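## Task

Every box on the desk is marked with a letter on its bottom face. Move the box marked T onto the counter and return all other boxes to the desk. At the end the utility cart must still be standing upright, and the robot must not have tipped over or be left leaning. Anything that stays in place only because the robot is holding it does not count.

## Robot and tools

ROBOT. A Hello Robot Stretch 4 with a single arm. It has an omni-wheel base, a lift that rides up a mast, a telescoping arm that reaches forward, a wrist with yaw, pitch and roll, and a two-finger gripper. It stands about 1.6 m tall, and no part of the base rim is more than 0.23 m from the base origin. Cameras: head_camera, head_left_camera, head_right_camera, wrist_camera.

FRAMES. Base frame: origin on the floor below the base centre, x ahead, y to the left, z up. hand_pose is reported in this frame and marks a point between the open fingertips; when all wrist joints are 0 its axes line up with the base frame. The printed hand position may be slightly wrong. The odometry frame is the base frame as it was when the scene began; base_odometry comes from wheel turns only, so slipping looks like travel. Heading is positive to the left, within -3.142 to 3.142.

execute_actions. Argument "actions" is a list holding one action or nothing (an empty list only returns state and images). "cameras" picks which images come back: a list of camera names, ["all"], null or omitted for all, [] for none. An action contains "base", "joints", or both, plus optional "pace" and "contact_limits"; or it contains only "end_of_arm". Motions in one action begin together and may finish at different moments.
- base: exactly one key, each a relative offset from where the base last reported itself. translate_m: straight drive in metres, forward positive, -2 to 2. strafe_m: sideways in metres, left positive, -2 to 2. rotate_rad: turn in place in radians, counter-clockwise (left) positive, -3.2 to 3.2.
- joints: a single dictionary keyed by joint name, each value an absolute target. lift_m 0 to 1.2 m; arm_m 0 to 0.55 m (extension forward); wrist_yaw_rad -1.134 to 4.276 (0 points ahead, positive turns left, 3.14 is folded back, past 3.4 the arm may obstruct); wrist_pitch_rad -1.117 to 4.259 (0 level, 1.57 pointing down); wrist_roll_rad -1.117 to 4.259 (0 keeps fingers level, positive turns clockwise seen from behind); gripper_m -0.038 to 0.141 m, the fingertip gap (below 0 the tips squeeze each other). Done tolerances: ±0.004 for lift, arm and gripper, ±0.02 for yaw and roll, ±0.05 for pitch. Targets outside a joint range are clipped and the result notes it; unknown keys or other bad values reject the whole call with no motion.
- pace: "slow", "default", "fast" or "max". Base speed 0.1/0.3/0.4/0.6 m/s and turning 1/2/3/4 rad/s respectively, lowered when the lift is above 0.2 (down to 0.3 m/s and 1 rad/s at 1.2).
- contact_limits: only arm_m, 0 (gentlest) to 0.75 (firmest), default 0.5; the arm halts on contact beyond it.
- end_of_arm: "enable_torque" revives wrist or gripper motors that shut off.
Anything omitted from an action may keep pushing toward an earlier target unseen. One action runs at most 15 s. If a result reports a stop, later calls in that same reply are skipped.

wait: seconds 0 to 10; nothing new is commanded. zoom_image: camera plus region [x0, y0, x1, y1] in pixels from the top-left, at most 504 by 504, on the latest full image. read_manual: licence texts only. finished_scene: pass the current scene number; it is final and reports success.

RESULTS. base_status and joint_status per motion: "done" (for the base, wheels turned the commanded amount even if slipping), "off_target", "contact_stop_at_<key>" (part goes slack; a slack lift can sag, slack wheels can roll), "limit_stop_at_<name>" such as own_body or tilt (leaning over 6 degrees: lift, arm, wheels go slack and ignore commands), "time_out", "torque_fault" (wrist/gripper motor limp until enable_torque). on_its_own lists uncommanded events; its "held at" is a target, not a position. lidar_m: 12 distances in metres over 30-degree sectors, first straight ahead then counter-clockwise (4th left, 7th behind, 10th right); "-" means nothing seen or closer than 0.25 m; tables count, glass and thin legs may be missed. wrist_depth_mm: 7x7 grid of depths in mm, 100 to 2000, read from top left. turned_by_wheels vs turned_by_imu differing by over ~0.1 rad signals a bump or slip. base_tilt in degrees, forward and right positive, with a fixed bias up to ~1.5. motor_effort in percent, sign toward higher joint values, bracket is the peak; wheel positive turns the base right. A load in a level gripper shifts wrist_pitch_rad effort away from 0.

GRIPPING. Close to a gap smaller than the object; tighter pulls it toward the wrist. Only motor_effort on gripper_m (with targets at 0 or above) hints at a firm hold. If tips jam against a surface below, lift up.

CAUTIONS. Unfold at scene start with lift_m 0.4 and wrist_yaw_rad 0 together. Avoid tilting the gripper up while rolled. Do not drive or turn carrying over 1 kg with arm_m above 0.2, especially at fast paces; avoid sustained pushes, particularly with the gripper high. Wrist motors fault when pressed hard or holding over ~2 kg level. Avoid drops, slams, hard hits and knocking the cart over. Loose objects may occasionally get nudged by something. The robot keeps holding its last command while you think. Less robot motion time is better.

Each tool is called by a JSON object that holds its "method" and its "body", one argument or row to a line.

## Session

I'll start by checking the current state and camera views.

{"method": "execute_actions", "body": {
  "actions": []
}}

Scene clock: 0.00 s.
base_odometry: x=+0.000 y=+0.000 heading=+0.000 (m, m, rad; odometry frame)
turned_by_wheels: +0.000 (rad since the last result)
turned_by_imu: +0.000 (rad since the last result)
base_tilt: forward=+0.4 right=+1.1 (deg)
lidar_m: 1.43 2.19 2.18 2.36 1.69 2.01 1.34 1.14 1.15 1.87 1.72 1.51
base_status: not commanded
joint_positions: lift_m=+0.278 arm_m=-0.001 wrist_yaw_rad=+3.225 wrist_pitch_rad=-0.016 wrist_roll_rad=-0.012 gripper_m=+0.057
joint_status: not commanded
motor_effort: lift_m=+18 arm_m=+0 wrist_yaw_rad=-1 wrist_pitch_rad=-6 wrist_roll_rad=+0 gripper_m=-3 wheel_0=+0 wheel_1=+0 wheel_2=+0 (%)
hand_pose: x=-0.1252 y=+0.0630 z=+0.4609 quat_wxyz=(-0.042, +0.008, -0.006, +0.999) (m; base frame)
wrist_depth_mm: - - 135 - - - 1708 / - - 134 - - - 1708 / - - 134 272 - - 1756 / - 120 136 - - - 1756 / 200 1863 - - - - 1708 / 208 1576 196 1756 211 1808 1661 / 213 1078 1078 140 1078 1098 1205
pictures: head_camera, head_left_camera, head_right_camera, wrist_camera
Images, in order (width x height): head_camera 420x560, head_left_camera 420x672, head_right_camera 420x672, wrist_camera 616x392.

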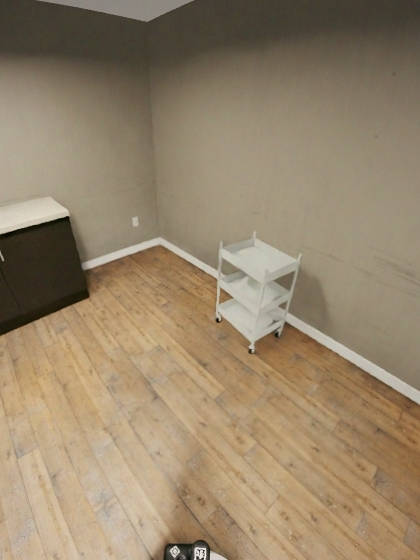

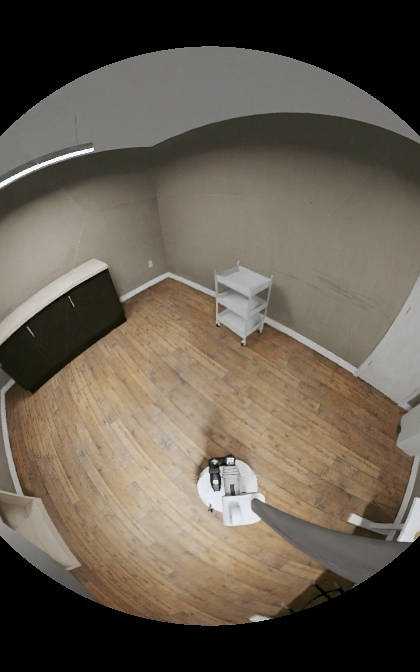

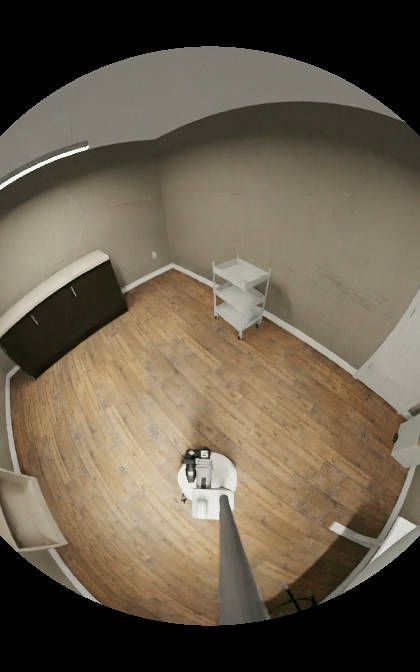

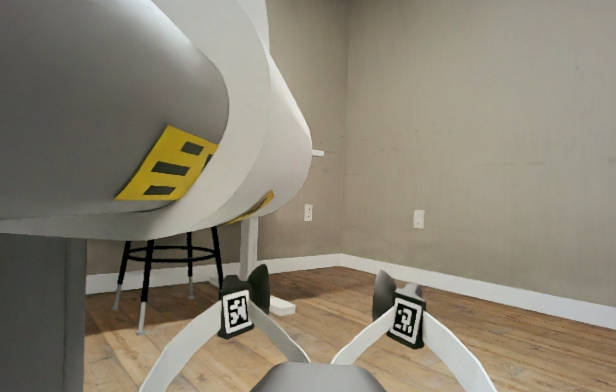

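{"method": "execute_actions", "body": {
  "actions": [
    {"base": {"rotate_rad": -2.3}, "joints": {"lift_m": 0.75, "wrist_yaw_rad": 0, "gripper_m": 0.12}, "pace": "fast"}
  ]
}}

Scene clock: 6.47 s.
base_odometry: x=+0.000 y=+0.000 heading=-2.300 (m, m, rad; odometry frame)
turned_by_wheels: -2.300 (rad since the last result)
turned_by_imu: -2.308 (rad since the last result)
base_tilt: forward=+0.5 right=+1.1 (deg)
lidar_m: 1.12 1.21 1.75 1.71 1.42 2.29 2.20 2.30 1.75 1.69 1.54 1.17
base_status: done
joint_positions: lift_m=+0.750 arm_m=-0.001 wrist_yaw_rad=+0.000 wrist_pitch_rad=-0.016 wrist_roll_rad=-0.012 gripper_m=+0.120
joint_status: all done
motor_effort: lift_m=+20(21) arm_m=+0(0) wrist_yaw_rad=-3(7) wrist_pitch_rad=-7(6) wrist_roll_rad=+1(0) gripper_m=+0(3) wheel_0=+1(10) wheel_1=-1(11) wheel_2=-1(9) (%)
hand_pose: x=+0.4581 y=-0.0873 z=+0.9328 quat_wxyz=(+1.000, -0.006, -0.008, +0.000) (m; base frame)
wrist_depth_mm: 1708 1708 1708 1661 1661 1618 1618 / 1756 1708 1708 1661 1661 1618 1576 / 1756 1708 1708 1708 1661 1618 1618 / 1756 1756 1708 1661 1618 1618 1576 / 1756 1708 1708 1661 1661 1618 1576 / 1756 1708 200 1060 904 854 946 / 1708 1708 1708 145 1661 1042 1576
pictures: head_camera, head_left_camera, head_right_camera, wrist_camera
Images, in order (width x height): head_camera 420x560, head_left_camera 420x672, head_right_camera 420x672, wrist_camera 616x392.

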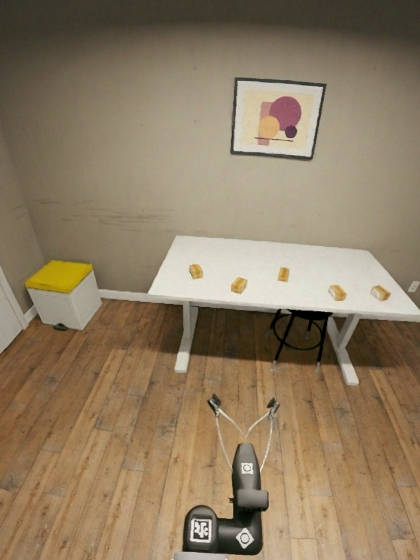

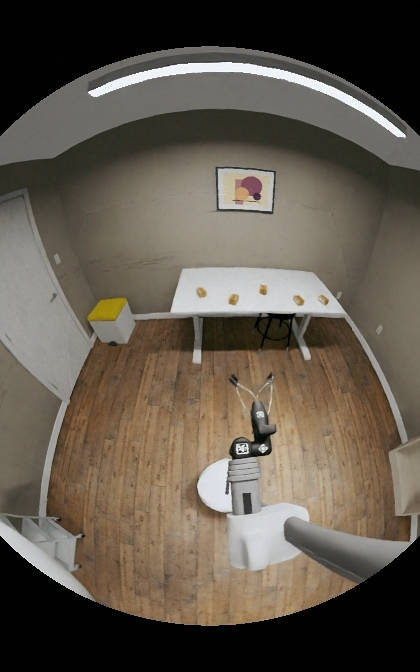

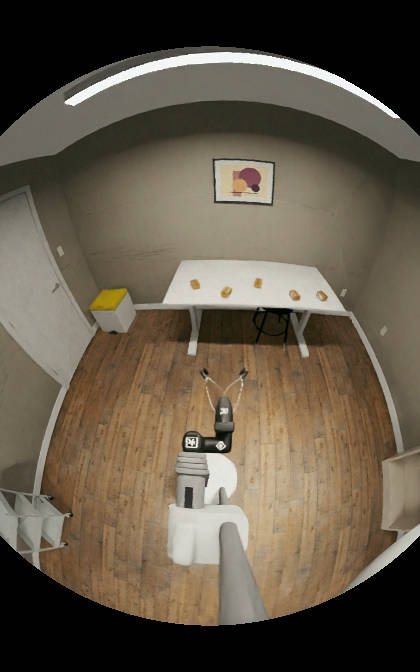

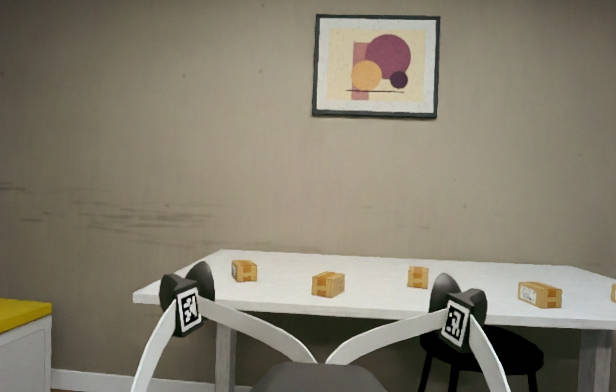

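{"method": "zoom_image", "body": {
  "camera": "head_camera",
  "region": [140, 220, 420, 400]
}}

{"method": "zoom_image", "body": {
  "camera": "wrist_camera",
  "region": [120, 230, 616, 392]
}}

Region (140, 220, 420, 400) of head_camera's 420x560 image, scaled by 1.800, with more detail than that image has; it fills the top 324 rows of this view, and the rest is white.

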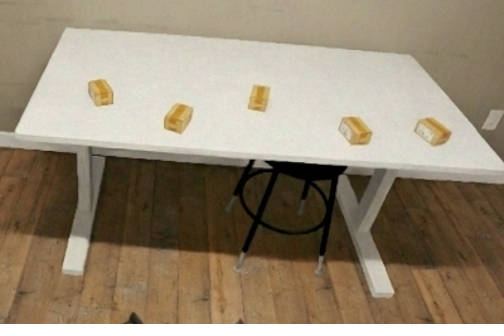

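Region (120, 230, 616, 392) of wrist_camera's 616x392 image, scaled by 1.016; it fills the top 165 rows of this view, and the rest is white.

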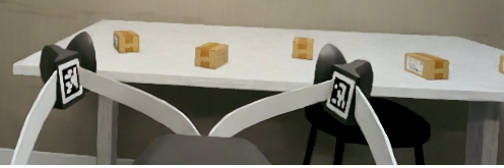

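{"method": "execute_actions", "body": {
  "actions": [
    {"base": {"rotate_rad": -0.11}, "joints": {"lift_m": 0.82, "wrist_pitch_rad": 0.5, "wrist_roll_rad": 0, "gripper_m": 0.14}, "pace": "fast"}
  ],
  "cameras": ["head_camera"]
}}

{"method": "execute_actions", "body": {
  "actions": [
    {"base": {"translate_m": 0.68}, "pace": "fast"}
  ]
}}

Scene clock: 85.03 s.
base_odometry: x=+0.000 y=+0.000 heading=-2.410 (m, m, rad; odometry frame)
turned_by_wheels: -0.110 (rad since the last result)
turned_by_imu: -0.111 (rad since the last result)
base_tilt: forward=+0.5 right=+1.2 (deg)
lidar_m: 1.12 1.16 1.80 1.72 1.44 1.66 2.20 2.25 1.82 1.72 2.06 1.21
base_status: done
joint_positions: lift_m=+0.820 arm_m=-0.001 wrist_yaw_rad=+0.000 wrist_pitch_rad=+0.502 wrist_roll_rad=+0.000 gripper_m=+0.140
joint_status: all done
motor_effort: lift_m=+20(20) arm_m=+0(0) wrist_yaw_rad=-2(2) wrist_pitch_rad=-6(4) wrist_roll_rad=+1(5) gripper_m=+0(0) wheel_0=+2(8) wheel_1=+1(6) wheel_2=+1(8) (%)
hand_pose: x=+0.4226 y=-0.0874 z=+0.8593 quat_wxyz=(+0.969, +0.000, +0.248, +0.000) (m; base frame)
wrist_depth_mm: 1499 1499 1499 1537 1537 1537 1576 / 1618 1537 1182 1205 1138 1205 1255 / 1708 1756 1756 1756 1229 1397 1808 / 1863 1863 1808 1921 1863 1808 1983 / 1618 1576 1537 1576 1537 1537 1618 / 1308 1255 1255 1336 1336 208 1336 / 1138 1118 1138 145 1138 1098 1138
pictures: head_camera
Images, in order (width x height): head_camera 420x560.

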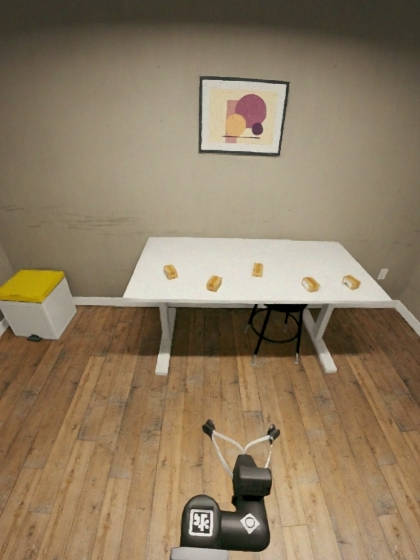

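Scene clock: 88.17 s.
base_odometry: x=-0.506 y=-0.455 heading=-2.409 (m, m, rad; odometry frame)
turned_by_wheels: +0.001 (rad since the last result)
turned_by_imu: -0.001 (rad since the last result)
base_tilt: forward=+0.4 right=+1.1 (deg)
lidar_m: 0.46 0.47 0.65 1.75 1.84 1.87 2.88 2.94 1.87 1.97 0.69 0.46
base_status: done
joint_positions: lift_m=+0.820 arm_m=-0.001 wrist_yaw_rad=+0.000 wrist_pitch_rad=+0.502 wrist_roll_rad=+0.000 gripper_m=+0.140
joint_status: not commanded
motor_effort: lift_m=+20(20) arm_m=+0(0) wrist_yaw_rad=-1(1) wrist_pitch_rad=-3(5) wrist_roll_rad=+2(2) gripper_m=+0(1) wheel_0=+3(7) wheel_1=+2(6) wheel_2=+1(12) (%)
hand_pose: x=+0.4225 y=-0.0874 z=+0.8593 quat_wxyz=(+0.969, +0.000, +0.248, +0.000) (m; base frame)
wrist_depth_mm: 891 891 904 917 917 931 960 / 960 976 976 976 991 1008 1008 / 788 788 778 788 798 798 798 / 512 591 591 591 564 597 597 / 462 466 402 469 473 473 473 / 387 366 364 392 392 208 389 / 338 342 343 145 345 345 355
pictures: head_camera, head_left_camera, head_right_camera, wrist_camera
Images, in order (width x height): head_camera 420x560, head_left_camera 420x672, head_right_camera 420x672, wrist_camera 616x392.

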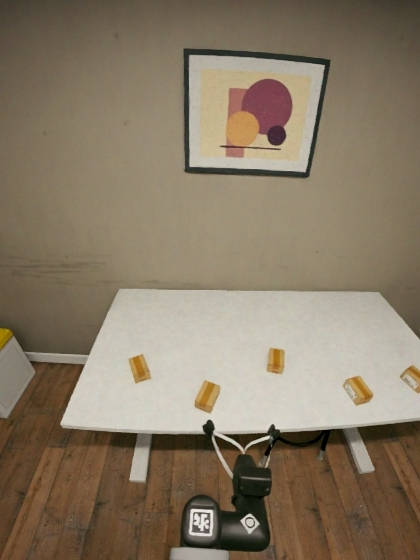

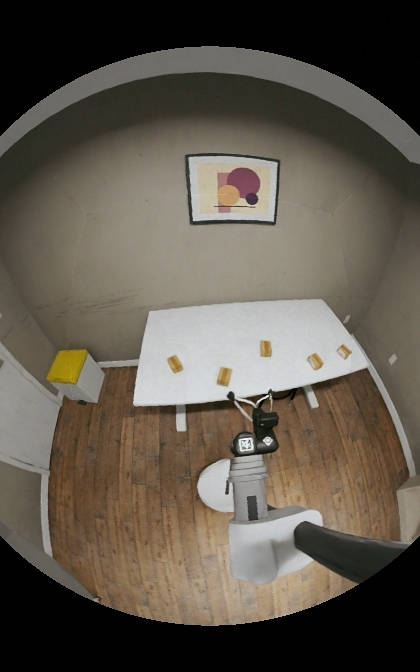

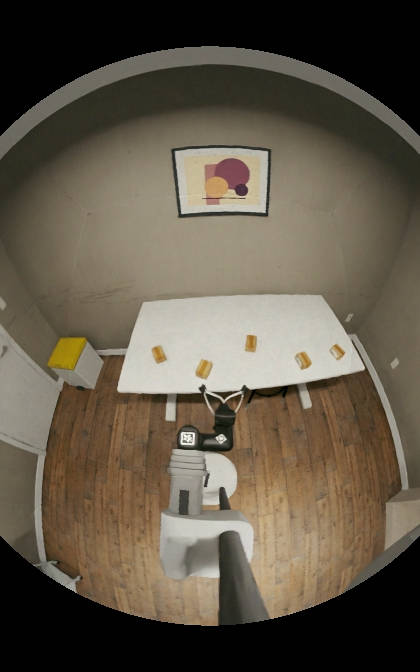

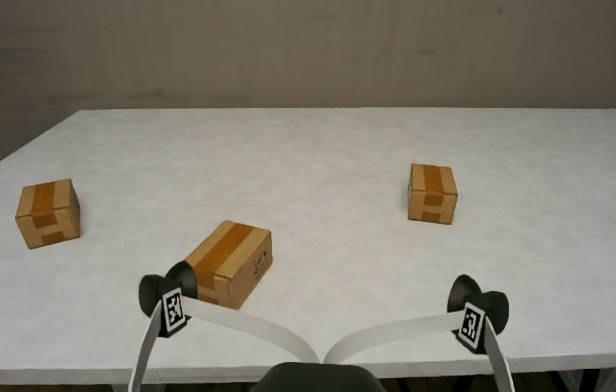

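{"method": "zoom_image", "body": {
  "camera": "wrist_camera",
  "region": [0, 140, 504, 392]
}}

{"method": "zoom_image", "body": {
  "camera": "head_camera",
  "region": [100, 330, 420, 480]
}}

Region (0, 140, 504, 392) of wrist_camera's 616x392 image, scaled by 1.000.

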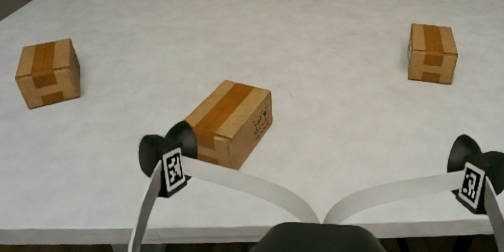

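Region (100, 330, 420, 480) of head_camera's 420x560 image, scaled by 1.575, with more detail than that image has; it fills the top 236 rows of this view, and the rest is white.

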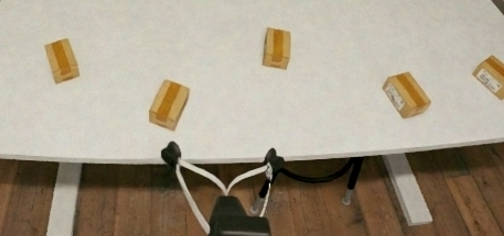

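{"method": "execute_actions", "body": {
  "actions": [
    {"base": {"strafe_m": 0.205}, "joints": {"arm_m": 0.255, "wrist_yaw_rad": 0.47, "lift_m": 0.79}, "pace": "fast"}
  ],
  "cameras": ["head_camera", "wrist_camera"]
}}

Scene clock: 119.70 s.
base_odometry: x=-0.369 y=-0.607 heading=-2.409 (m, m, rad; odometry frame)
turned_by_wheels: +0.000 (rad since the last result)
turned_by_imu: -0.002 (rad since the last result)
base_tilt: forward=+0.5 right=+1.0 (deg)
lidar_m: 0.43 0.46 1.26 1.55 1.59 1.79 2.89 2.95 2.07 2.17 0.68 0.47
base_status: done
joint_positions: lift_m=+0.790 arm_m=+0.254 wrist_yaw_rad=+0.470 wrist_pitch_rad=+0.502 wrist_roll_rad=+0.000 gripper_m=+0.140
joint_status: all done
motor_effort: lift_m=+17(20) arm_m=+6(6) wrist_yaw_rad=-2(5) wrist_pitch_rad=-4(4) wrist_roll_rad=+1(3) gripper_m=-1(1) wheel_0=-1(15) wheel_1=-2(8) wheel_2=+0(0) (%)
hand_pose: x=+0.6899 y=+0.0366 z=+0.8295 quat_wxyz=(+0.942, -0.058, +0.241, +0.226) (m; base frame)
wrist_depth_mm: 1008 878 788 707 647 591 549 / 1118 960 854 759 683 627 580 / 1255 1060 917 707 707 654 615 / 1118 1205 525 530 525 530 530 / 1098 436 418 418 421 424 421 / 364 325 285 349 351 208 349 / 296 297 257 145 298 290 297
pictures: head_camera, wrist_camera
Images, in order (width x height): head_camera 420x560, wrist_camera 616x392.

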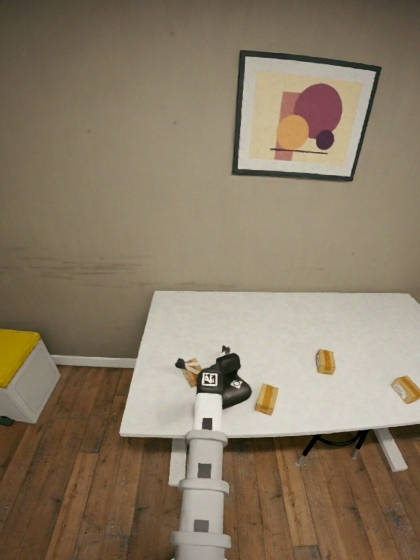

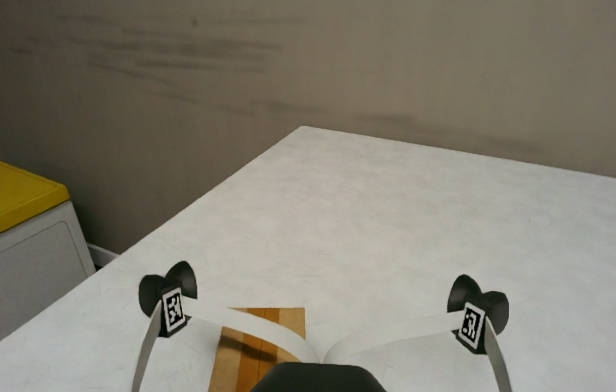

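{"method": "execute_actions", "body": {
  "actions": [
    {"base": {"strafe_m": 0.037}, "joints": {"arm_m": 0.24, "lift_m": 0.728}}
  ],
  "cameras": ["head_camera", "wrist_camera"]
}}

Scene clock: 130.93 s.
base_odometry: x=-0.344 y=-0.635 heading=-2.409 (m, m, rad; odometry frame)
turned_by_wheels: +0.000 (rad since the last result)
turned_by_imu: -0.001 (rad since the last result)
base_tilt: forward=+0.6 right=+1.0 (deg)
lidar_m: 0.43 0.45 1.22 1.49 1.57 1.77 2.90 2.96 2.08 2.21 0.68 0.46
base_status: done
joint_positions: lift_m=+0.728 arm_m=+0.241 wrist_yaw_rad=+0.470 wrist_pitch_rad=+0.502 wrist_roll_rad=+0.000 gripper_m=+0.140
joint_status: all done
motor_effort: lift_m=+16(19) arm_m=-6(7) wrist_yaw_rad=-2(1) wrist_pitch_rad=-6(7) wrist_roll_rad=+1(2) gripper_m=-1(0) wheel_0=-1(9) wheel_1=+1(7) wheel_2=+0(1) (%)
hand_pose: x=+0.6771 y=+0.0366 z=+0.7676 quat_wxyz=(+0.942, -0.058, +0.241, +0.226) (m; base frame)
wrist_depth_mm: 1008 891 798 723 654 597 554 / 1118 976 866 759 691 640 591 / 1255 1098 917 539 544 549 549 / 1025 1182 404 404 407 407 410 / 1025 320 322 244 324 322 324 / 266 250 251 203 218 207 267 / 226 227 229 145 216 223 229
pictures: head_camera, wrist_camera
Images, in order (width x height): head_camera 420x560, wrist_camera 616x392.

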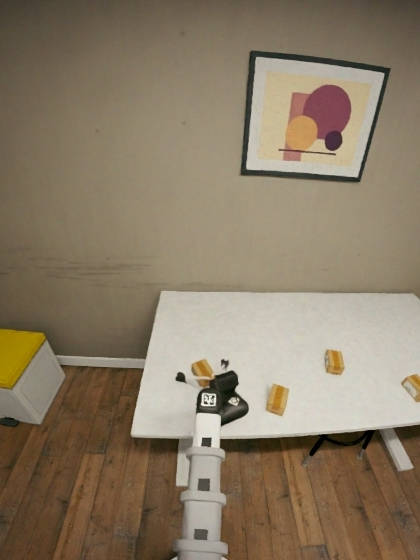

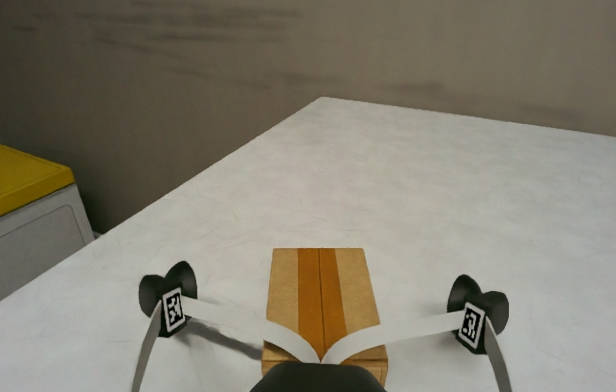

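{"method": "execute_actions", "body": {
  "actions": [
    {"joints": {"arm_m": 0.232, "lift_m": 0.717, "gripper_m": 0.015}}
  ],
  "cameras": ["wrist_camera"]
}}

Scene clock: 141.40 s.
base_odometry: x=-0.344 y=-0.635 heading=-2.409 (m, m, rad; odometry frame)
turned_by_wheels: +0.000 (rad since the last result)
turned_by_imu: -0.002 (rad since the last result)
base_tilt: forward=+0.5 right=+1.2 (deg)
lidar_m: 0.42 0.44 1.24 1.50 1.57 1.78 2.90 2.97 2.09 2.19 0.68 0.46
base_status: not commanded
joint_positions: lift_m=+0.717 arm_m=+0.233 wrist_yaw_rad=+0.470 wrist_pitch_rad=+0.502 wrist_roll_rad=+0.000 gripper_m=+0.015
joint_status: all done
motor_effort: lift_m=+16(18) arm_m=-6(7) wrist_yaw_rad=-2(1) wrist_pitch_rad=-7(6) wrist_roll_rad=+2(3) gripper_m=-20(21) wheel_0=-1(1) wheel_1=+1(1) wheel_2=+0(0) (%)
hand_pose: x=+0.6690 y=+0.0366 z=+0.7565 quat_wxyz=(+0.942, -0.058, +0.242, +0.226) (m; base frame)
wrist_depth_mm: 1025 904 820 732 668 603 564 / 1160 976 866 778 707 647 597 / 1229 1078 931 512 517 512 517 / 1042 1182 382 382 382 384 384 / 991 303 304 216 294 306 304 / 251 252 185 180 186 253 252 / 214 209 210 147 205 170 216
pictures: wrist_camera
Images, in order (width x height): wrist_camera 616x392.

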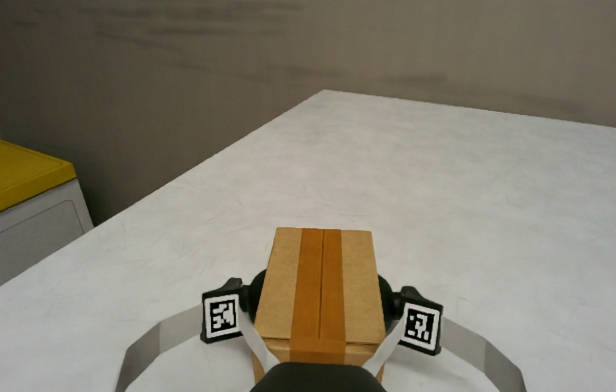

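{"method": "execute_actions", "body": {
  "actions": [
    {"joints": {"lift_m": 0.79, "wrist_pitch_rad": -0.6, "wrist_roll_rad": 2.6}, "pace": "fast"}
  ],
  "cameras": ["head_camera", "wrist_camera"]
}}

Scene clock: 150.63 s.
base_odometry: x=-0.344 y=-0.635 heading=-2.409 (m, m, rad; odometry frame)
turned_by_wheels: +0.000 (rad since the last result)
turned_by_imu: -0.002 (rad since the last result)
base_tilt: forward=+0.5 right=+1.0 (deg)
lidar_m: 0.42 0.44 1.22 1.51 1.58 1.77 2.90 2.96 2.07 2.22 0.68 0.48
base_status: not commanded
joint_positions: lift_m=+0.790 arm_m=+0.233 wrist_yaw_rad=+0.470 wrist_pitch_rad=-0.597 wrist_roll_rad=+2.600 gripper_m=+0.015
joint_status: all done
motor_effort: lift_m=+20(22) arm_m=-6(6) wrist_yaw_rad=-1(1) wrist_pitch_rad=-8(15) wrist_roll_rad=+2(7) gripper_m=-20(20) wheel_0=-1(1) wheel_1=+1(1) wheel_2=+0(0) (%)
hand_pose: x=+0.6563 y=+0.0301 z=+1.1303 quat_wxyz=(+0.183, +0.914, +0.138, +0.335) (m; base frame)
wrist_depth_mm: 654 661 668 668 676 676 668 / 707 715 732 741 741 750 741 / 778 788 809 809 820 831 820 / 866 878 891 904 917 917 931 / 1025 1008 1025 216 1008 1060 1060 / 1160 1160 186 179 186 1182 1182 / 1229 1281 1366 148 182 171 1430
pictures: head_camera, wrist_camera
Images, in order (width x height): head_camera 420x560, wrist_camera 616x392.

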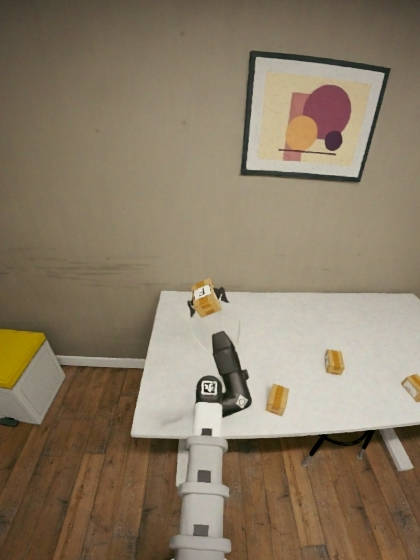

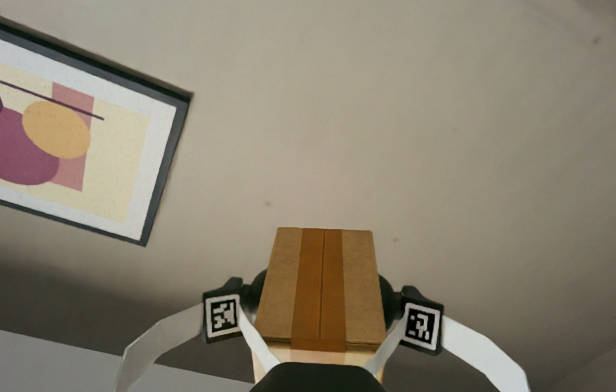

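{"method": "zoom_image", "body": {
  "camera": "head_camera",
  "region": [170, 265, 250, 335]
}}

Region (170, 265, 250, 335) of head_camera's 420x560 image, scaled by 6.300, with more detail than that image has; it fills the top 441 rows of this view, and the rest is white.

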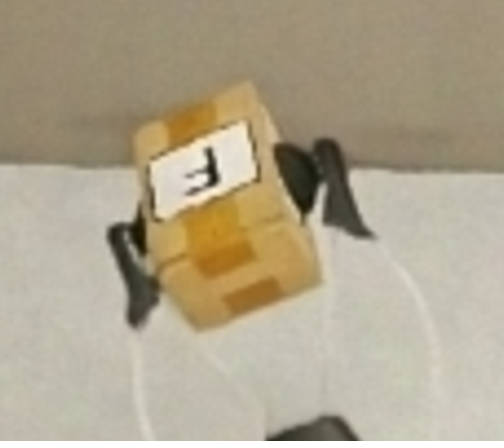

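{"method": "execute_actions", "body": {
  "actions": [
    {"joints": {"wrist_pitch_rad": 0.5, "wrist_roll_rad": 0, "lift_m": 0.775}, "pace": "fast"}
  ],
  "cameras": []
}}

{"method": "execute_actions", "body": {
  "actions": [
    {"joints": {"lift_m": 0.72}}
  ],
  "cameras": ["wrist_camera"]
}}

Scene clock: 156.90 s.
base_odometry: x=-0.344 y=-0.635 heading=-2.409 (m, m, rad; odometry frame)
turned_by_wheels: +0.000 (rad since the last result)
turned_by_imu: -0.002 (rad since the last result)
base_tilt: forward=+0.5 right=+1.1 (deg)
lidar_m: 0.43 0.46 1.22 1.50 1.55 1.76 2.89 2.95 2.07 2.22 0.68 0.45
base_status: not commanded
joint_positions: lift_m=+0.775 arm_m=+0.233 wrist_yaw_rad=+0.470 wrist_pitch_rad=+0.502 wrist_roll_rad=+0.000 gripper_m=+0.015
joint_status: all done
motor_effort: lift_m=+17(18) arm_m=-6(6) wrist_yaw_rad=-1(1) wrist_pitch_rad=-7(7) wrist_roll_rad=+1(5) gripper_m=-21(19) wheel_0=-1(1) wheel_1=+1(0) wheel_2=+0(0) (%)
hand_pose: x=+0.6690 y=+0.0366 z=+0.8144 quat_wxyz=(+0.942, -0.058, +0.242, +0.225) (m; base frame)
wrist_depth_mm: 1025 904 809 723 661 609 564 / 1138 976 878 778 707 647 597 / 1255 1098 946 661 668 654 627 / 1078 1205 554 496 496 496 496 / 1060 1205 397 216 379 397 397 / 1060 327 186 180 186 330 329 / 278 272 272 148 266 170 279
pictures: none
No camera images: the call's "cameras" was empty. Leave "cameras" out to get every camera's image.

Scene clock: 158.03 s.
base_odometry: x=-0.344 y=-0.635 heading=-2.409 (m, m, rad; odometry frame)
turned_by_wheels: +0.000 (rad since the last result)
turned_by_imu: +0.000 (rad since the last result)
base_tilt: forward=+0.4 right=+1.0 (deg)
lidar_m: 0.44 0.45 1.26 1.49 1.57 1.78 2.90 2.97 2.09 2.20 0.69 0.46
base_status: not commanded
joint_positions: lift_m=+0.720 arm_m=+0.233 wrist_yaw_rad=+0.470 wrist_pitch_rad=+0.503 wrist_roll_rad=+0.000 gripper_m=+0.015
joint_status: all done
motor_effort: lift_m=+17(18) arm_m=-6(6) wrist_yaw_rad=-1(1) wrist_pitch_rad=-7(7) wrist_roll_rad=+1(0) gripper_m=-18(20) wheel_0=-1(1) wheel_1=+1(0) wheel_2=+0(0) (%)
hand_pose: x=+0.6690 y=+0.0366 z=+0.7594 quat_wxyz=(+0.942, -0.058, +0.242, +0.225) (m; base frame)
wrist_depth_mm: 1008 917 798 723 661 603 564 / 1138 991 878 778 691 640 603 / 1229 1078 931 521 521 525 525 / 1042 1205 387 387 389 389 389 / 1008 309 309 216 298 309 309 / 255 256 186 180 186 257 257 / 218 212 213 147 208 170 219
pictures: wrist_camera
Images, in order (width x height): wrist_camera 616x392.

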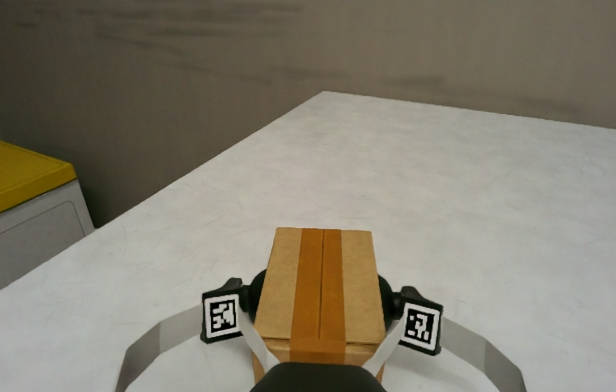

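{"method": "execute_actions", "body": {
  "actions": [
    {"joints": {"gripper_m": 0.075, "lift_m": 0.718}}
  ],
  "cameras": ["head_camera", "wrist_camera"]
}}

Scene clock: 161.87 s.
base_odometry: x=-0.344 y=-0.635 heading=-2.409 (m, m, rad; odometry frame)
turned_by_wheels: +0.000 (rad since the last result)
turned_by_imu: -0.001 (rad since the last result)
base_tilt: forward=+0.5 right=+1.2 (deg)
lidar_m: 0.44 0.44 1.25 1.51 1.58 1.76 2.92 2.97 2.11 2.19 0.67 0.45
base_status: not commanded
joint_positions: lift_m=+0.718 arm_m=+0.233 wrist_yaw_rad=+0.470 wrist_pitch_rad=+0.502 wrist_roll_rad=+0.000 gripper_m=+0.075
joint_status: all done
motor_effort: lift_m=+17(17) arm_m=-6(6) wrist_yaw_rad=-1(1) wrist_pitch_rad=-7(8) wrist_roll_rad=+0(2) gripper_m=-2(18) wheel_0=-1(1) wheel_1=+0(1) wheel_2=+0(0) (%)
hand_pose: x=+0.6690 y=+0.0366 z=+0.7574 quat_wxyz=(+0.942, -0.058, +0.242, +0.225) (m; base frame)
wrist_depth_mm: 1025 917 820 723 661 603 564 / 1138 991 878 778 699 647 603 / 1229 1078 931 517 521 521 525 / 1042 1160 384 389 387 387 387 / 1008 306 307 229 296 307 307 / 253 254 196 189 195 254 254 / 216 211 218 140 211 211 217
pictures: head_camera, wrist_camera
Images, in order (width x height): head_camera 420x560, wrist_camera 616x392.

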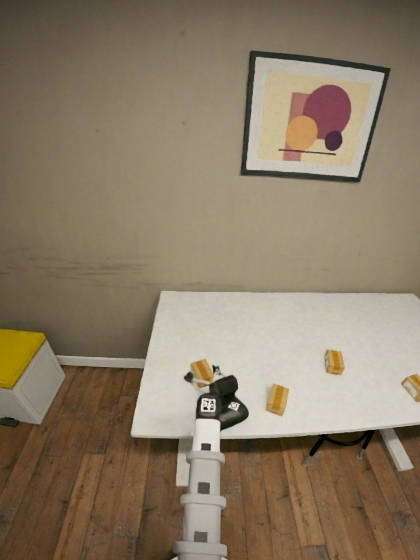

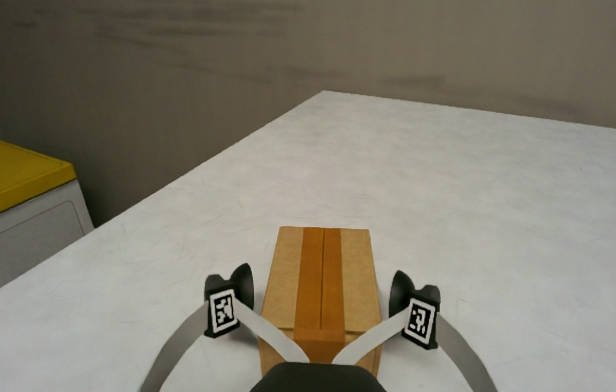

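{"method": "execute_actions", "body": {
  "actions": [
    {"joints": {"gripper_m": 0.11, "lift_m": 0.775}, "pace": "fast"}
  ],
  "cameras": []
}}

{"method": "execute_actions", "body": {
  "actions": [
    {"base": {"strafe_m": -0.045}, "joints": {"arm_m": 0.19, "wrist_yaw_rad": -0.4}, "pace": "fast"}
  ],
  "cameras": ["head_camera", "wrist_camera"]
}}

Scene clock: 171.87 s.
base_odometry: x=-0.344 y=-0.635 heading=-2.409 (m, m, rad; odometry frame)
turned_by_wheels: +0.000 (rad since the last result)
turned_by_imu: -0.001 (rad since the last result)
base_tilt: forward=+0.5 right=+1.1 (deg)
lidar_m: 0.44 0.46 1.25 1.50 1.57 1.78 2.88 2.96 2.12 2.18 0.70 0.47
base_status: not commanded
joint_positions: lift_m=+0.775 arm_m=+0.233 wrist_yaw_rad=+0.470 wrist_pitch_rad=+0.502 wrist_roll_rad=+0.000 gripper_m=+0.110
joint_status: all done
motor_effort: lift_m=+20(23) arm_m=-6(6) wrist_yaw_rad=-2(1) wrist_pitch_rad=-4(5) wrist_roll_rad=+1(0) gripper_m=-2(2) wheel_0=-1(1) wheel_1=+1(1) wheel_2=+0(0) (%)
hand_pose: x=+0.6690 y=+0.0366 z=+0.8142 quat_wxyz=(+0.942, -0.058, +0.242, +0.225) (m; base frame)
wrist_depth_mm: 1025 904 809 732 661 603 569 / 1138 991 878 778 707 640 597 / 1255 1098 946 661 668 654 621 / 1078 1229 549 496 496 500 500 / 1078 1229 397 399 399 394 397 / 1042 327 198 265 309 319 327 / 279 273 281 143 274 272 281
pictures: none
No camera images: the call's "cameras" was empty. Leave "cameras" out to get every camera's image.

Scene clock: 172.90 s.
base_odometry: x=-0.374 y=-0.601 heading=-2.409 (m, m, rad; odometry frame)
turned_by_wheels: +0.000 (rad since the last result)
turned_by_imu: +0.000 (rad since the last result)
base_tilt: forward=+0.4 right=+1.1 (deg)
lidar_m: 0.44 0.46 1.28 1.55 1.62 1.82 2.88 2.95 2.06 2.16 0.67 0.46
base_status: done
joint_positions: lift_m=+0.775 arm_m=+0.191 wrist_yaw_rad=-0.400 wrist_pitch_rad=+0.502 wrist_roll_rad=+0.000 gripper_m=+0.110
joint_status: all done
motor_effort: lift_m=+20(20) arm_m=-6(7) wrist_yaw_rad=-2(8) wrist_pitch_rad=-6(6) wrist_roll_rad=+2(1) gripper_m=+0(2) wheel_0=+0(12) wheel_1=+3(10) wheel_2=+0(1) (%)
hand_pose: x=+0.5609 y=-0.1789 z=+0.8142 quat_wxyz=(+0.949, +0.049, +0.243, -0.192) (m; base frame)
wrist_depth_mm: 654 699 768 854 946 1060 1205 / 691 750 831 891 976 1042 1118 / 661 668 668 668 676 683 683 / 496 500 496 496 500 459 504 / 394 394 399 399 399 402 399 / 327 327 198 265 285 319 330 / 279 273 282 143 274 274 282
pictures: head_camera, wrist_camera
Images, in order (width x height): head_camera 420x560, wrist_camera 616x392.

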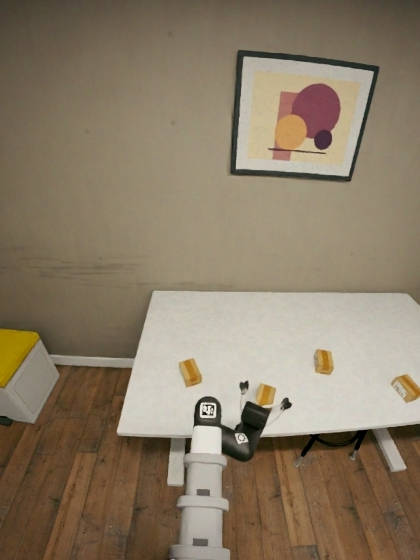

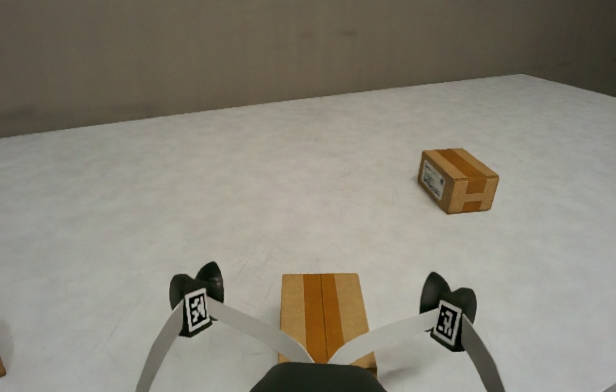

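{"method": "execute_actions", "body": {
  "actions": [
    {"joints": {"gripper_m": 0.075, "lift_m": 0.717, "arm_m": 0.197}, "pace": "fast"}
  ],
  "cameras": []
}}

{"method": "execute_actions", "body": {
  "actions": [
    {"joints": {"gripper_m": 0.02}, "pace": "fast"}
  ],
  "cameras": ["wrist_camera"]
}}

Scene clock: 180.80 s.
base_odometry: x=-0.374 y=-0.601 heading=-2.409 (m, m, rad; odometry frame)
turned_by_wheels: +0.000 (rad since the last result)
turned_by_imu: -0.001 (rad since the last result)
base_tilt: forward=+0.6 right=+1.1 (deg)
lidar_m: 0.45 0.44 1.28 1.55 1.61 1.78 2.90 2.96 2.05 2.15 0.70 0.48
base_status: not commanded
joint_positions: lift_m=+0.717 arm_m=+0.196 wrist_yaw_rad=-0.400 wrist_pitch_rad=+0.502 wrist_roll_rad=+0.000 gripper_m=+0.075
joint_status: all done
motor_effort: lift_m=+17(19) arm_m=+7(7) wrist_yaw_rad=-2(2) wrist_pitch_rad=-5(6) wrist_roll_rad=+0(1) gripper_m=-2(0) wheel_0=+0(0) wheel_1=+3(3) wheel_2=+0(0) (%)
hand_pose: x=+0.5657 y=-0.1790 z=+0.7566 quat_wxyz=(+0.949, +0.049, +0.243, -0.192) (m; base frame)
wrist_depth_mm: 654 707 768 854 946 1042 1205 / 676 715 778 788 788 809 809 / 508 512 512 512 517 427 525 / 379 382 384 382 387 389 389 / 304 304 304 229 296 307 307 / 252 253 196 196 194 256 255 / 215 211 217 140 211 211 217
pictures: none
No camera images: the call's "cameras" was empty. Leave "cameras" out to get every camera's image.

Scene clock: 182.17 s.
base_odometry: x=-0.374 y=-0.601 heading=-2.409 (m, m, rad; odometry frame)
turned_by_wheels: +0.000 (rad since the last result)
turned_by_imu: +0.000 (rad since the last result)
base_tilt: forward=+0.5 right=+1.2 (deg)
lidar_m: 0.45 0.46 1.27 1.54 1.64 1.80 2.90 2.96 2.03 2.15 0.70 0.54
base_status: not commanded
joint_positions: lift_m=+0.717 arm_m=+0.196 wrist_yaw_rad=-0.400 wrist_pitch_rad=+0.503 wrist_roll_rad=+0.000 gripper_m=+0.020
joint_status: all done
motor_effort: lift_m=+16(16) arm_m=+6(7) wrist_yaw_rad=-1(1) wrist_pitch_rad=-6(8) wrist_roll_rad=+0(1) gripper_m=-17(15) wheel_0=+0(0) wheel_1=+3(3) wheel_2=+0(0) (%)
hand_pose: x=+0.5656 y=-0.1789 z=+0.7564 quat_wxyz=(+0.949, +0.050, +0.244, -0.192) (m; base frame)
wrist_depth_mm: 654 707 759 854 946 1060 1205 / 676 723 768 778 788 798 809 / 508 508 512 517 517 424 525 / 379 379 382 384 384 387 389 / 303 304 304 219 294 307 307 / 250 252 187 183 188 255 254 / 214 209 213 160 206 169 217
pictures: wrist_camera
Images, in order (width x height): wrist_camera 616x392.

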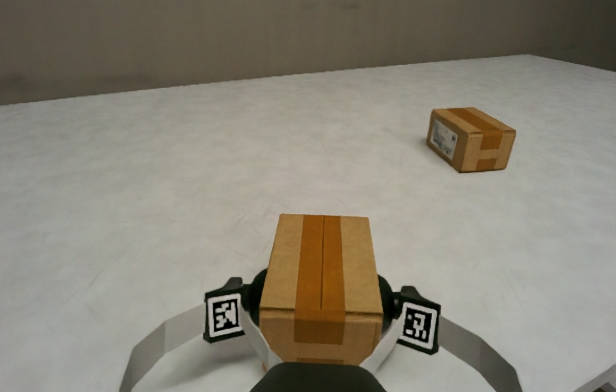

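{"method": "execute_actions", "body": {
  "actions": [
    {"joints": {"lift_m": 0.775, "wrist_pitch_rad": -0.7, "wrist_roll_rad": 2.3, "wrist_yaw_rad": 0.4}, "pace": "fast"}
  ],
  "cameras": ["head_camera"]
}}

{"method": "zoom_image", "body": {
  "camera": "head_camera",
  "region": [160, 260, 260, 350]
}}

Scene clock: 188.13 s.
base_odometry: x=-0.374 y=-0.601 heading=-2.409 (m, m, rad; odometry frame)
turned_by_wheels: +0.000 (rad since the last result)
turned_by_imu: -0.001 (rad since the last result)
base_tilt: forward=+0.4 right=+1.1 (deg)
lidar_m: 0.43 0.46 1.28 1.55 1.64 1.80 2.89 2.95 2.06 2.17 0.69 0.46
base_status: not commanded
joint_positions: lift_m=+0.775 arm_m=+0.196 wrist_yaw_rad=+0.400 wrist_pitch_rad=-0.697 wrist_roll_rad=+2.300 gripper_m=+0.020
joint_status: all done
motor_effort: lift_m=+20(20) arm_m=+6(6) wrist_yaw_rad=-1(6) wrist_pitch_rad=-7(16) wrist_roll_rad=+2(5) gripper_m=-18(16) wheel_0=+0(0) wheel_1=+3(3) wheel_2=+0(0) (%)
hand_pose: x=+0.6046 y=+0.0056 z=+1.1382 quat_wxyz=(+0.315, +0.868, +0.034, +0.382) (m; base frame)
wrist_depth_mm: 904 842 778 750 707 661 634 / 1042 931 854 820 768 732 683 / 1182 1098 991 917 854 788 741 / 1366 1255 1138 1008 960 878 809 / 1336 1397 1308 218 1042 976 904 / 1205 1336 187 183 187 1098 1025 / 1138 1229 1464 160 1366 170 1160
pictures: head_camera
Images, in order (width x height): head_camera 420x560.

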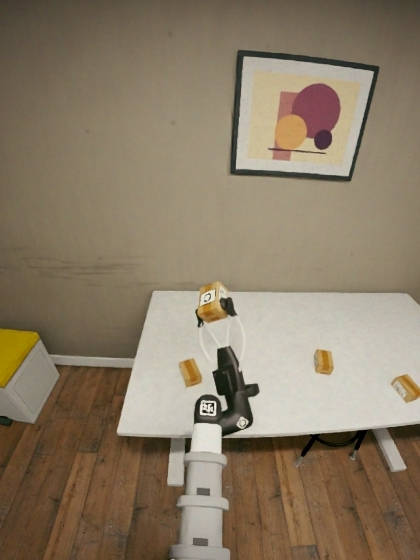

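Region (160, 260, 260, 350) of head_camera's 420x560 image, scaled by 5.040, with more detail than that image has; it fills the top 454 rows of this view, and the rest is white.

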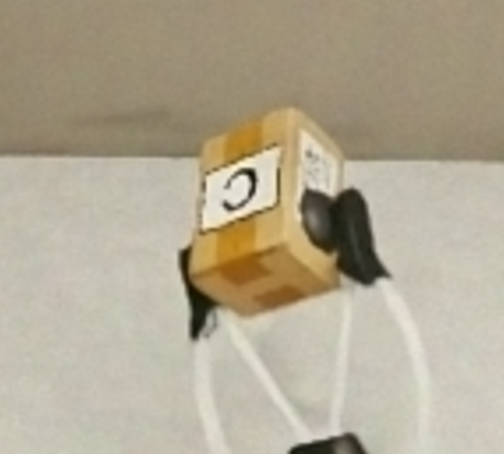

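{"method": "execute_actions", "body": {
  "actions": [
    {"base": {"strafe_m": -0.284}, "joints": {"arm_m": 0.18, "wrist_pitch_rad": 0.5, "wrist_roll_rad": 0, "wrist_yaw_rad": 0.7}, "pace": "fast"}
  ],
  "cameras": ["head_camera"]
}}

{"method": "execute_actions", "body": {
  "actions": [
    {"joints": {"lift_m": 0.719}, "pace": "fast"}
  ],
  "cameras": ["head_camera", "wrist_camera"]
}}

Scene clock: 204.57 s.
base_odometry: x=-0.564 y=-0.390 heading=-2.409 (m, m, rad; odometry frame)
turned_by_wheels: +0.000 (rad since the last result)
turned_by_imu: +0.000 (rad since the last result)
base_tilt: forward=+0.5 right=+1.0 (deg)
lidar_m: 0.45 0.46 0.63 1.85 1.90 1.95 2.86 2.89 1.79 1.88 0.73 0.48
base_status: done
joint_positions: lift_m=+0.775 arm_m=+0.181 wrist_yaw_rad=+0.700 wrist_pitch_rad=+0.503 wrist_roll_rad=+0.000 gripper_m=+0.020
joint_status: all done
motor_effort: lift_m=+20(20) arm_m=-5(6) wrist_yaw_rad=+0(4) wrist_pitch_rad=-6(8) wrist_roll_rad=+0(6) gripper_m=-18(19) wheel_0=-1(11) wheel_1=+2(10) wheel_2=+0(1) (%)
hand_pose: x=+0.6017 y=+0.0960 z=+0.8140 quat_wxyz=(+0.910, -0.085, +0.234, +0.332) (m; base frame)
wrist_depth_mm: 1537 1366 1098 917 778 683 609 / 1618 1499 1205 931 820 723 640 / 1366 1366 661 661 668 668 647 / 496 449 449 496 500 500 500 / 392 397 397 219 382 394 397 / 327 329 187 183 188 329 327 / 278 270 277 160 266 169 281
pictures: head_camera
Images, in order (width x height): head_camera 420x560.

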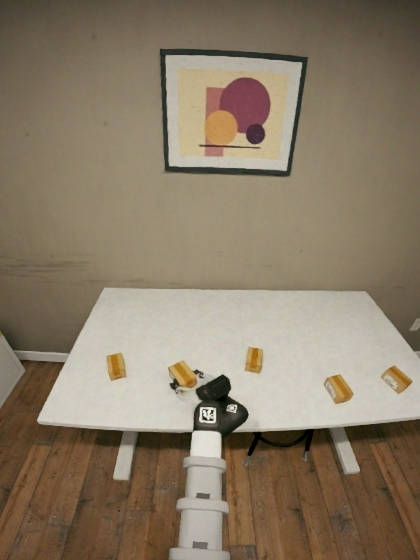

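Scene clock: 205.53 s.
base_odometry: x=-0.564 y=-0.390 heading=-2.409 (m, m, rad; odometry frame)
turned_by_wheels: +0.000 (rad since the last result)
turned_by_imu: +0.000 (rad since the last result)
base_tilt: forward=+0.6 right=+1.1 (deg)
lidar_m: 0.46 0.48 0.61 1.83 1.93 1.96 2.87 2.90 1.79 1.89 0.72 0.50
base_status: not commanded
joint_positions: lift_m=+0.719 arm_m=+0.181 wrist_yaw_rad=+0.700 wrist_pitch_rad=+0.503 wrist_roll_rad=+0.000 gripper_m=+0.020
joint_status: all done
motor_effort: lift_m=+17(15) arm_m=-6(6) wrist_yaw_rad=-1(1) wrist_pitch_rad=-7(8) wrist_roll_rad=-2(0) gripper_m=-19(18) wheel_0=+0(1) wheel_1=+2(2) wheel_2=+0(0) (%)
hand_pose: x=+0.6016 y=+0.0959 z=+0.7583 quat_wxyz=(+0.910, -0.085, +0.234, +0.332) (m; base frame)
wrist_depth_mm: 1537 1397 1098 917 788 683 615 / 1576 1576 1118 788 778 707 647 / 891 455 484 517 517 521 521 / 387 384 387 387 389 387 389 / 306 307 307 219 297 307 307 / 254 255 187 183 188 256 255 / 217 211 215 160 206 169 218
pictures: head_camera, wrist_camera
Images, in order (width x height): head_camera 420x560, wrist_camera 616x392.

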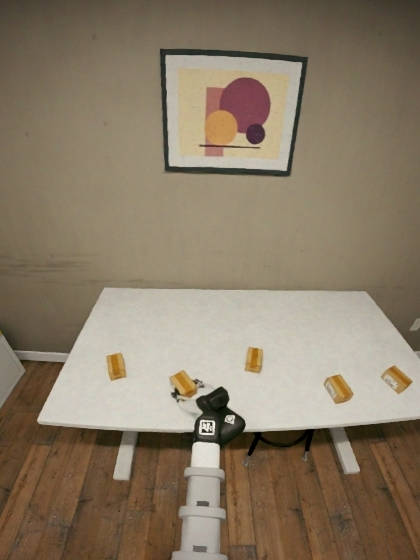

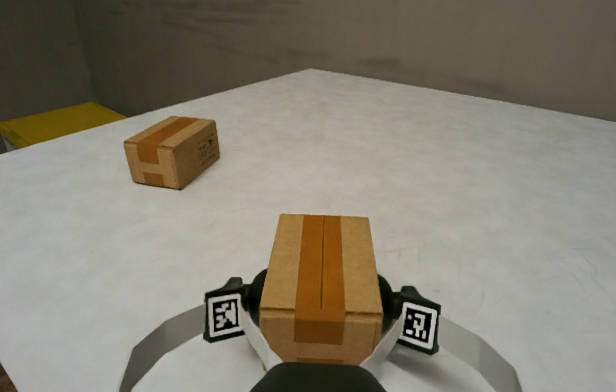

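{"method": "execute_actions", "body": {
  "actions": [
    {"joints": {"gripper_m": 0.068}, "pace": "fast"}
  ],
  "cameras": []
}}

{"method": "execute_actions", "body": {
  "actions": [
    {"joints": {"gripper_m": 0.09, "lift_m": 0.77}, "pace": "fast"}
  ],
  "cameras": []
}}

{"method": "execute_actions", "body": {
  "actions": [
    {"joints": {"gripper_m": 0.105, "arm_m": 0.335, "wrist_yaw_rad": -0.26}, "pace": "fast"}
  ],
  "cameras": ["head_camera", "wrist_camera"]
}}

Scene clock: 211.57 s.
base_odometry: x=-0.564 y=-0.390 heading=-2.409 (m, m, rad; odometry frame)
turned_by_wheels: +0.000 (rad since the last result)
turned_by_imu: -0.001 (rad since the last result)
base_tilt: forward=+0.5 right=+1.1 (deg)
lidar_m: 0.46 0.50 0.63 1.83 1.92 1.98 2.87 2.90 1.81 1.89 0.73 0.51
base_status: not commanded
joint_positions: lift_m=+0.719 arm_m=+0.181 wrist_yaw_rad=+0.700 wrist_pitch_rad=+0.502 wrist_roll_rad=+0.000 gripper_m=+0.068
joint_status: all done
motor_effort: lift_m=+17(17) arm_m=-6(6) wrist_yaw_rad=-1(1) wrist_pitch_rad=-8(8) wrist_roll_rad=+2(0) gripper_m=-1(18) wheel_0=-1(1) wheel_1=+2(2) wheel_2=+0(0) (%)
hand_pose: x=+0.6017 y=+0.0960 z=+0.7584 quat_wxyz=(+0.910, -0.085, +0.234, +0.332) (m; base frame)
wrist_depth_mm: 1537 1366 1098 917 788 683 609 / 1618 1537 1118 788 768 707 640 / 878 455 488 521 521 525 525 / 389 389 387 389 387 392 389 / 307 307 307 230 297 309 310 / 254 255 196 198 196 257 255 / 218 212 219 140 213 213 219
pictures: none
No camera images: the call's "cameras" was empty. Leave "cameras" out to get every camera's image.

Scene clock: 212.57 s.
base_odometry: x=-0.564 y=-0.390 heading=-2.409 (m, m, rad; odometry frame)
turned_by_wheels: +0.000 (rad since the last result)
turned_by_imu: +0.000 (rad since the last result)
base_tilt: forward=+0.5 right=+1.1 (deg)
lidar_m: 0.44 0.47 0.62 1.82 1.92 1.99 2.87 2.90 1.79 1.88 0.70 0.49
base_status: not commanded
joint_positions: lift_m=+0.770 arm_m=+0.181 wrist_yaw_rad=+0.700 wrist_pitch_rad=+0.502 wrist_roll_rad=+0.000 gripper_m=+0.090
joint_status: all done
motor_effort: lift_m=+20(22) arm_m=-6(6) wrist_yaw_rad=-1(0) wrist_pitch_rad=-7(8) wrist_roll_rad=+0(1) gripper_m=+0(3) wheel_0=+0(0) wheel_1=+2(2) wheel_2=+0(0) (%)
hand_pose: x=+0.6017 y=+0.0960 z=+0.8092 quat_wxyz=(+0.910, -0.085, +0.233, +0.332) (m; base frame)
wrist_depth_mm: 1537 1366 1098 904 778 683 621 / 1576 1499 1182 931 831 723 647 / 1366 1366 654 654 654 654 640 / 488 442 449 488 488 488 488 / 387 389 389 392 389 389 389 / 322 322 196 257 242 322 324 / 274 267 276 140 267 267 276
pictures: none
No camera images: the call's "cameras" was empty. Leave "cameras" out to get every camera's image.

Scene clock: 213.87 s.
base_odometry: x=-0.564 y=-0.390 heading=-2.409 (m, m, rad; odometry frame)
turned_by_wheels: +0.000 (rad since the last result)
turned_by_imu: +0.000 (rad since the last result)
base_tilt: forward=+0.5 right=+1.1 (deg)
lidar_m: 0.46 0.47 0.64 1.84 1.92 1.96 2.87 2.89 1.78 1.87 0.73 0.50
base_status: not commanded
joint_positions: lift_m=+0.770 arm_m=+0.334 wrist_yaw_rad=-0.260 wrist_pitch_rad=+0.502 wrist_roll_rad=+0.000 gripper_m=+0.105
joint_status: all done
motor_effort: lift_m=+21(20) arm_m=+6(7) wrist_yaw_rad=-2(8) wrist_pitch_rad=-4(8) wrist_roll_rad=+1(2) gripper_m=+0(0) wheel_0=+0(0) wheel_1=+2(2) wheel_2=+0(0) (%)
hand_pose: x=+0.7268 y=-0.1494 z=+0.8092 quat_wxyz=(+0.961, +0.032, +0.246, -0.125) (m; base frame)
wrist_depth_mm: 564 597 634 668 723 768 842 / 597 634 676 723 778 842 904 / 615 654 647 654 661 661 661 / 484 484 488 484 488 488 488 / 384 389 387 389 389 392 392 / 319 322 195 267 250 314 322 / 272 266 274 142 260 267 276
pictures: head_camera, wrist_camera
Images, in order (width x height): head_camera 420x560, wrist_camera 616x392.

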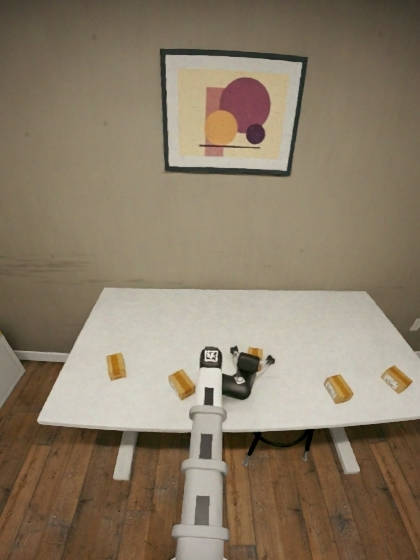

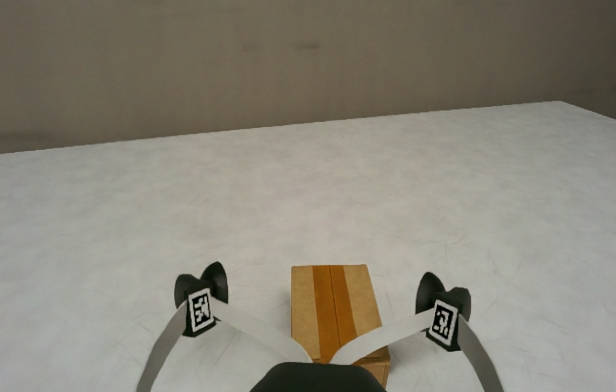

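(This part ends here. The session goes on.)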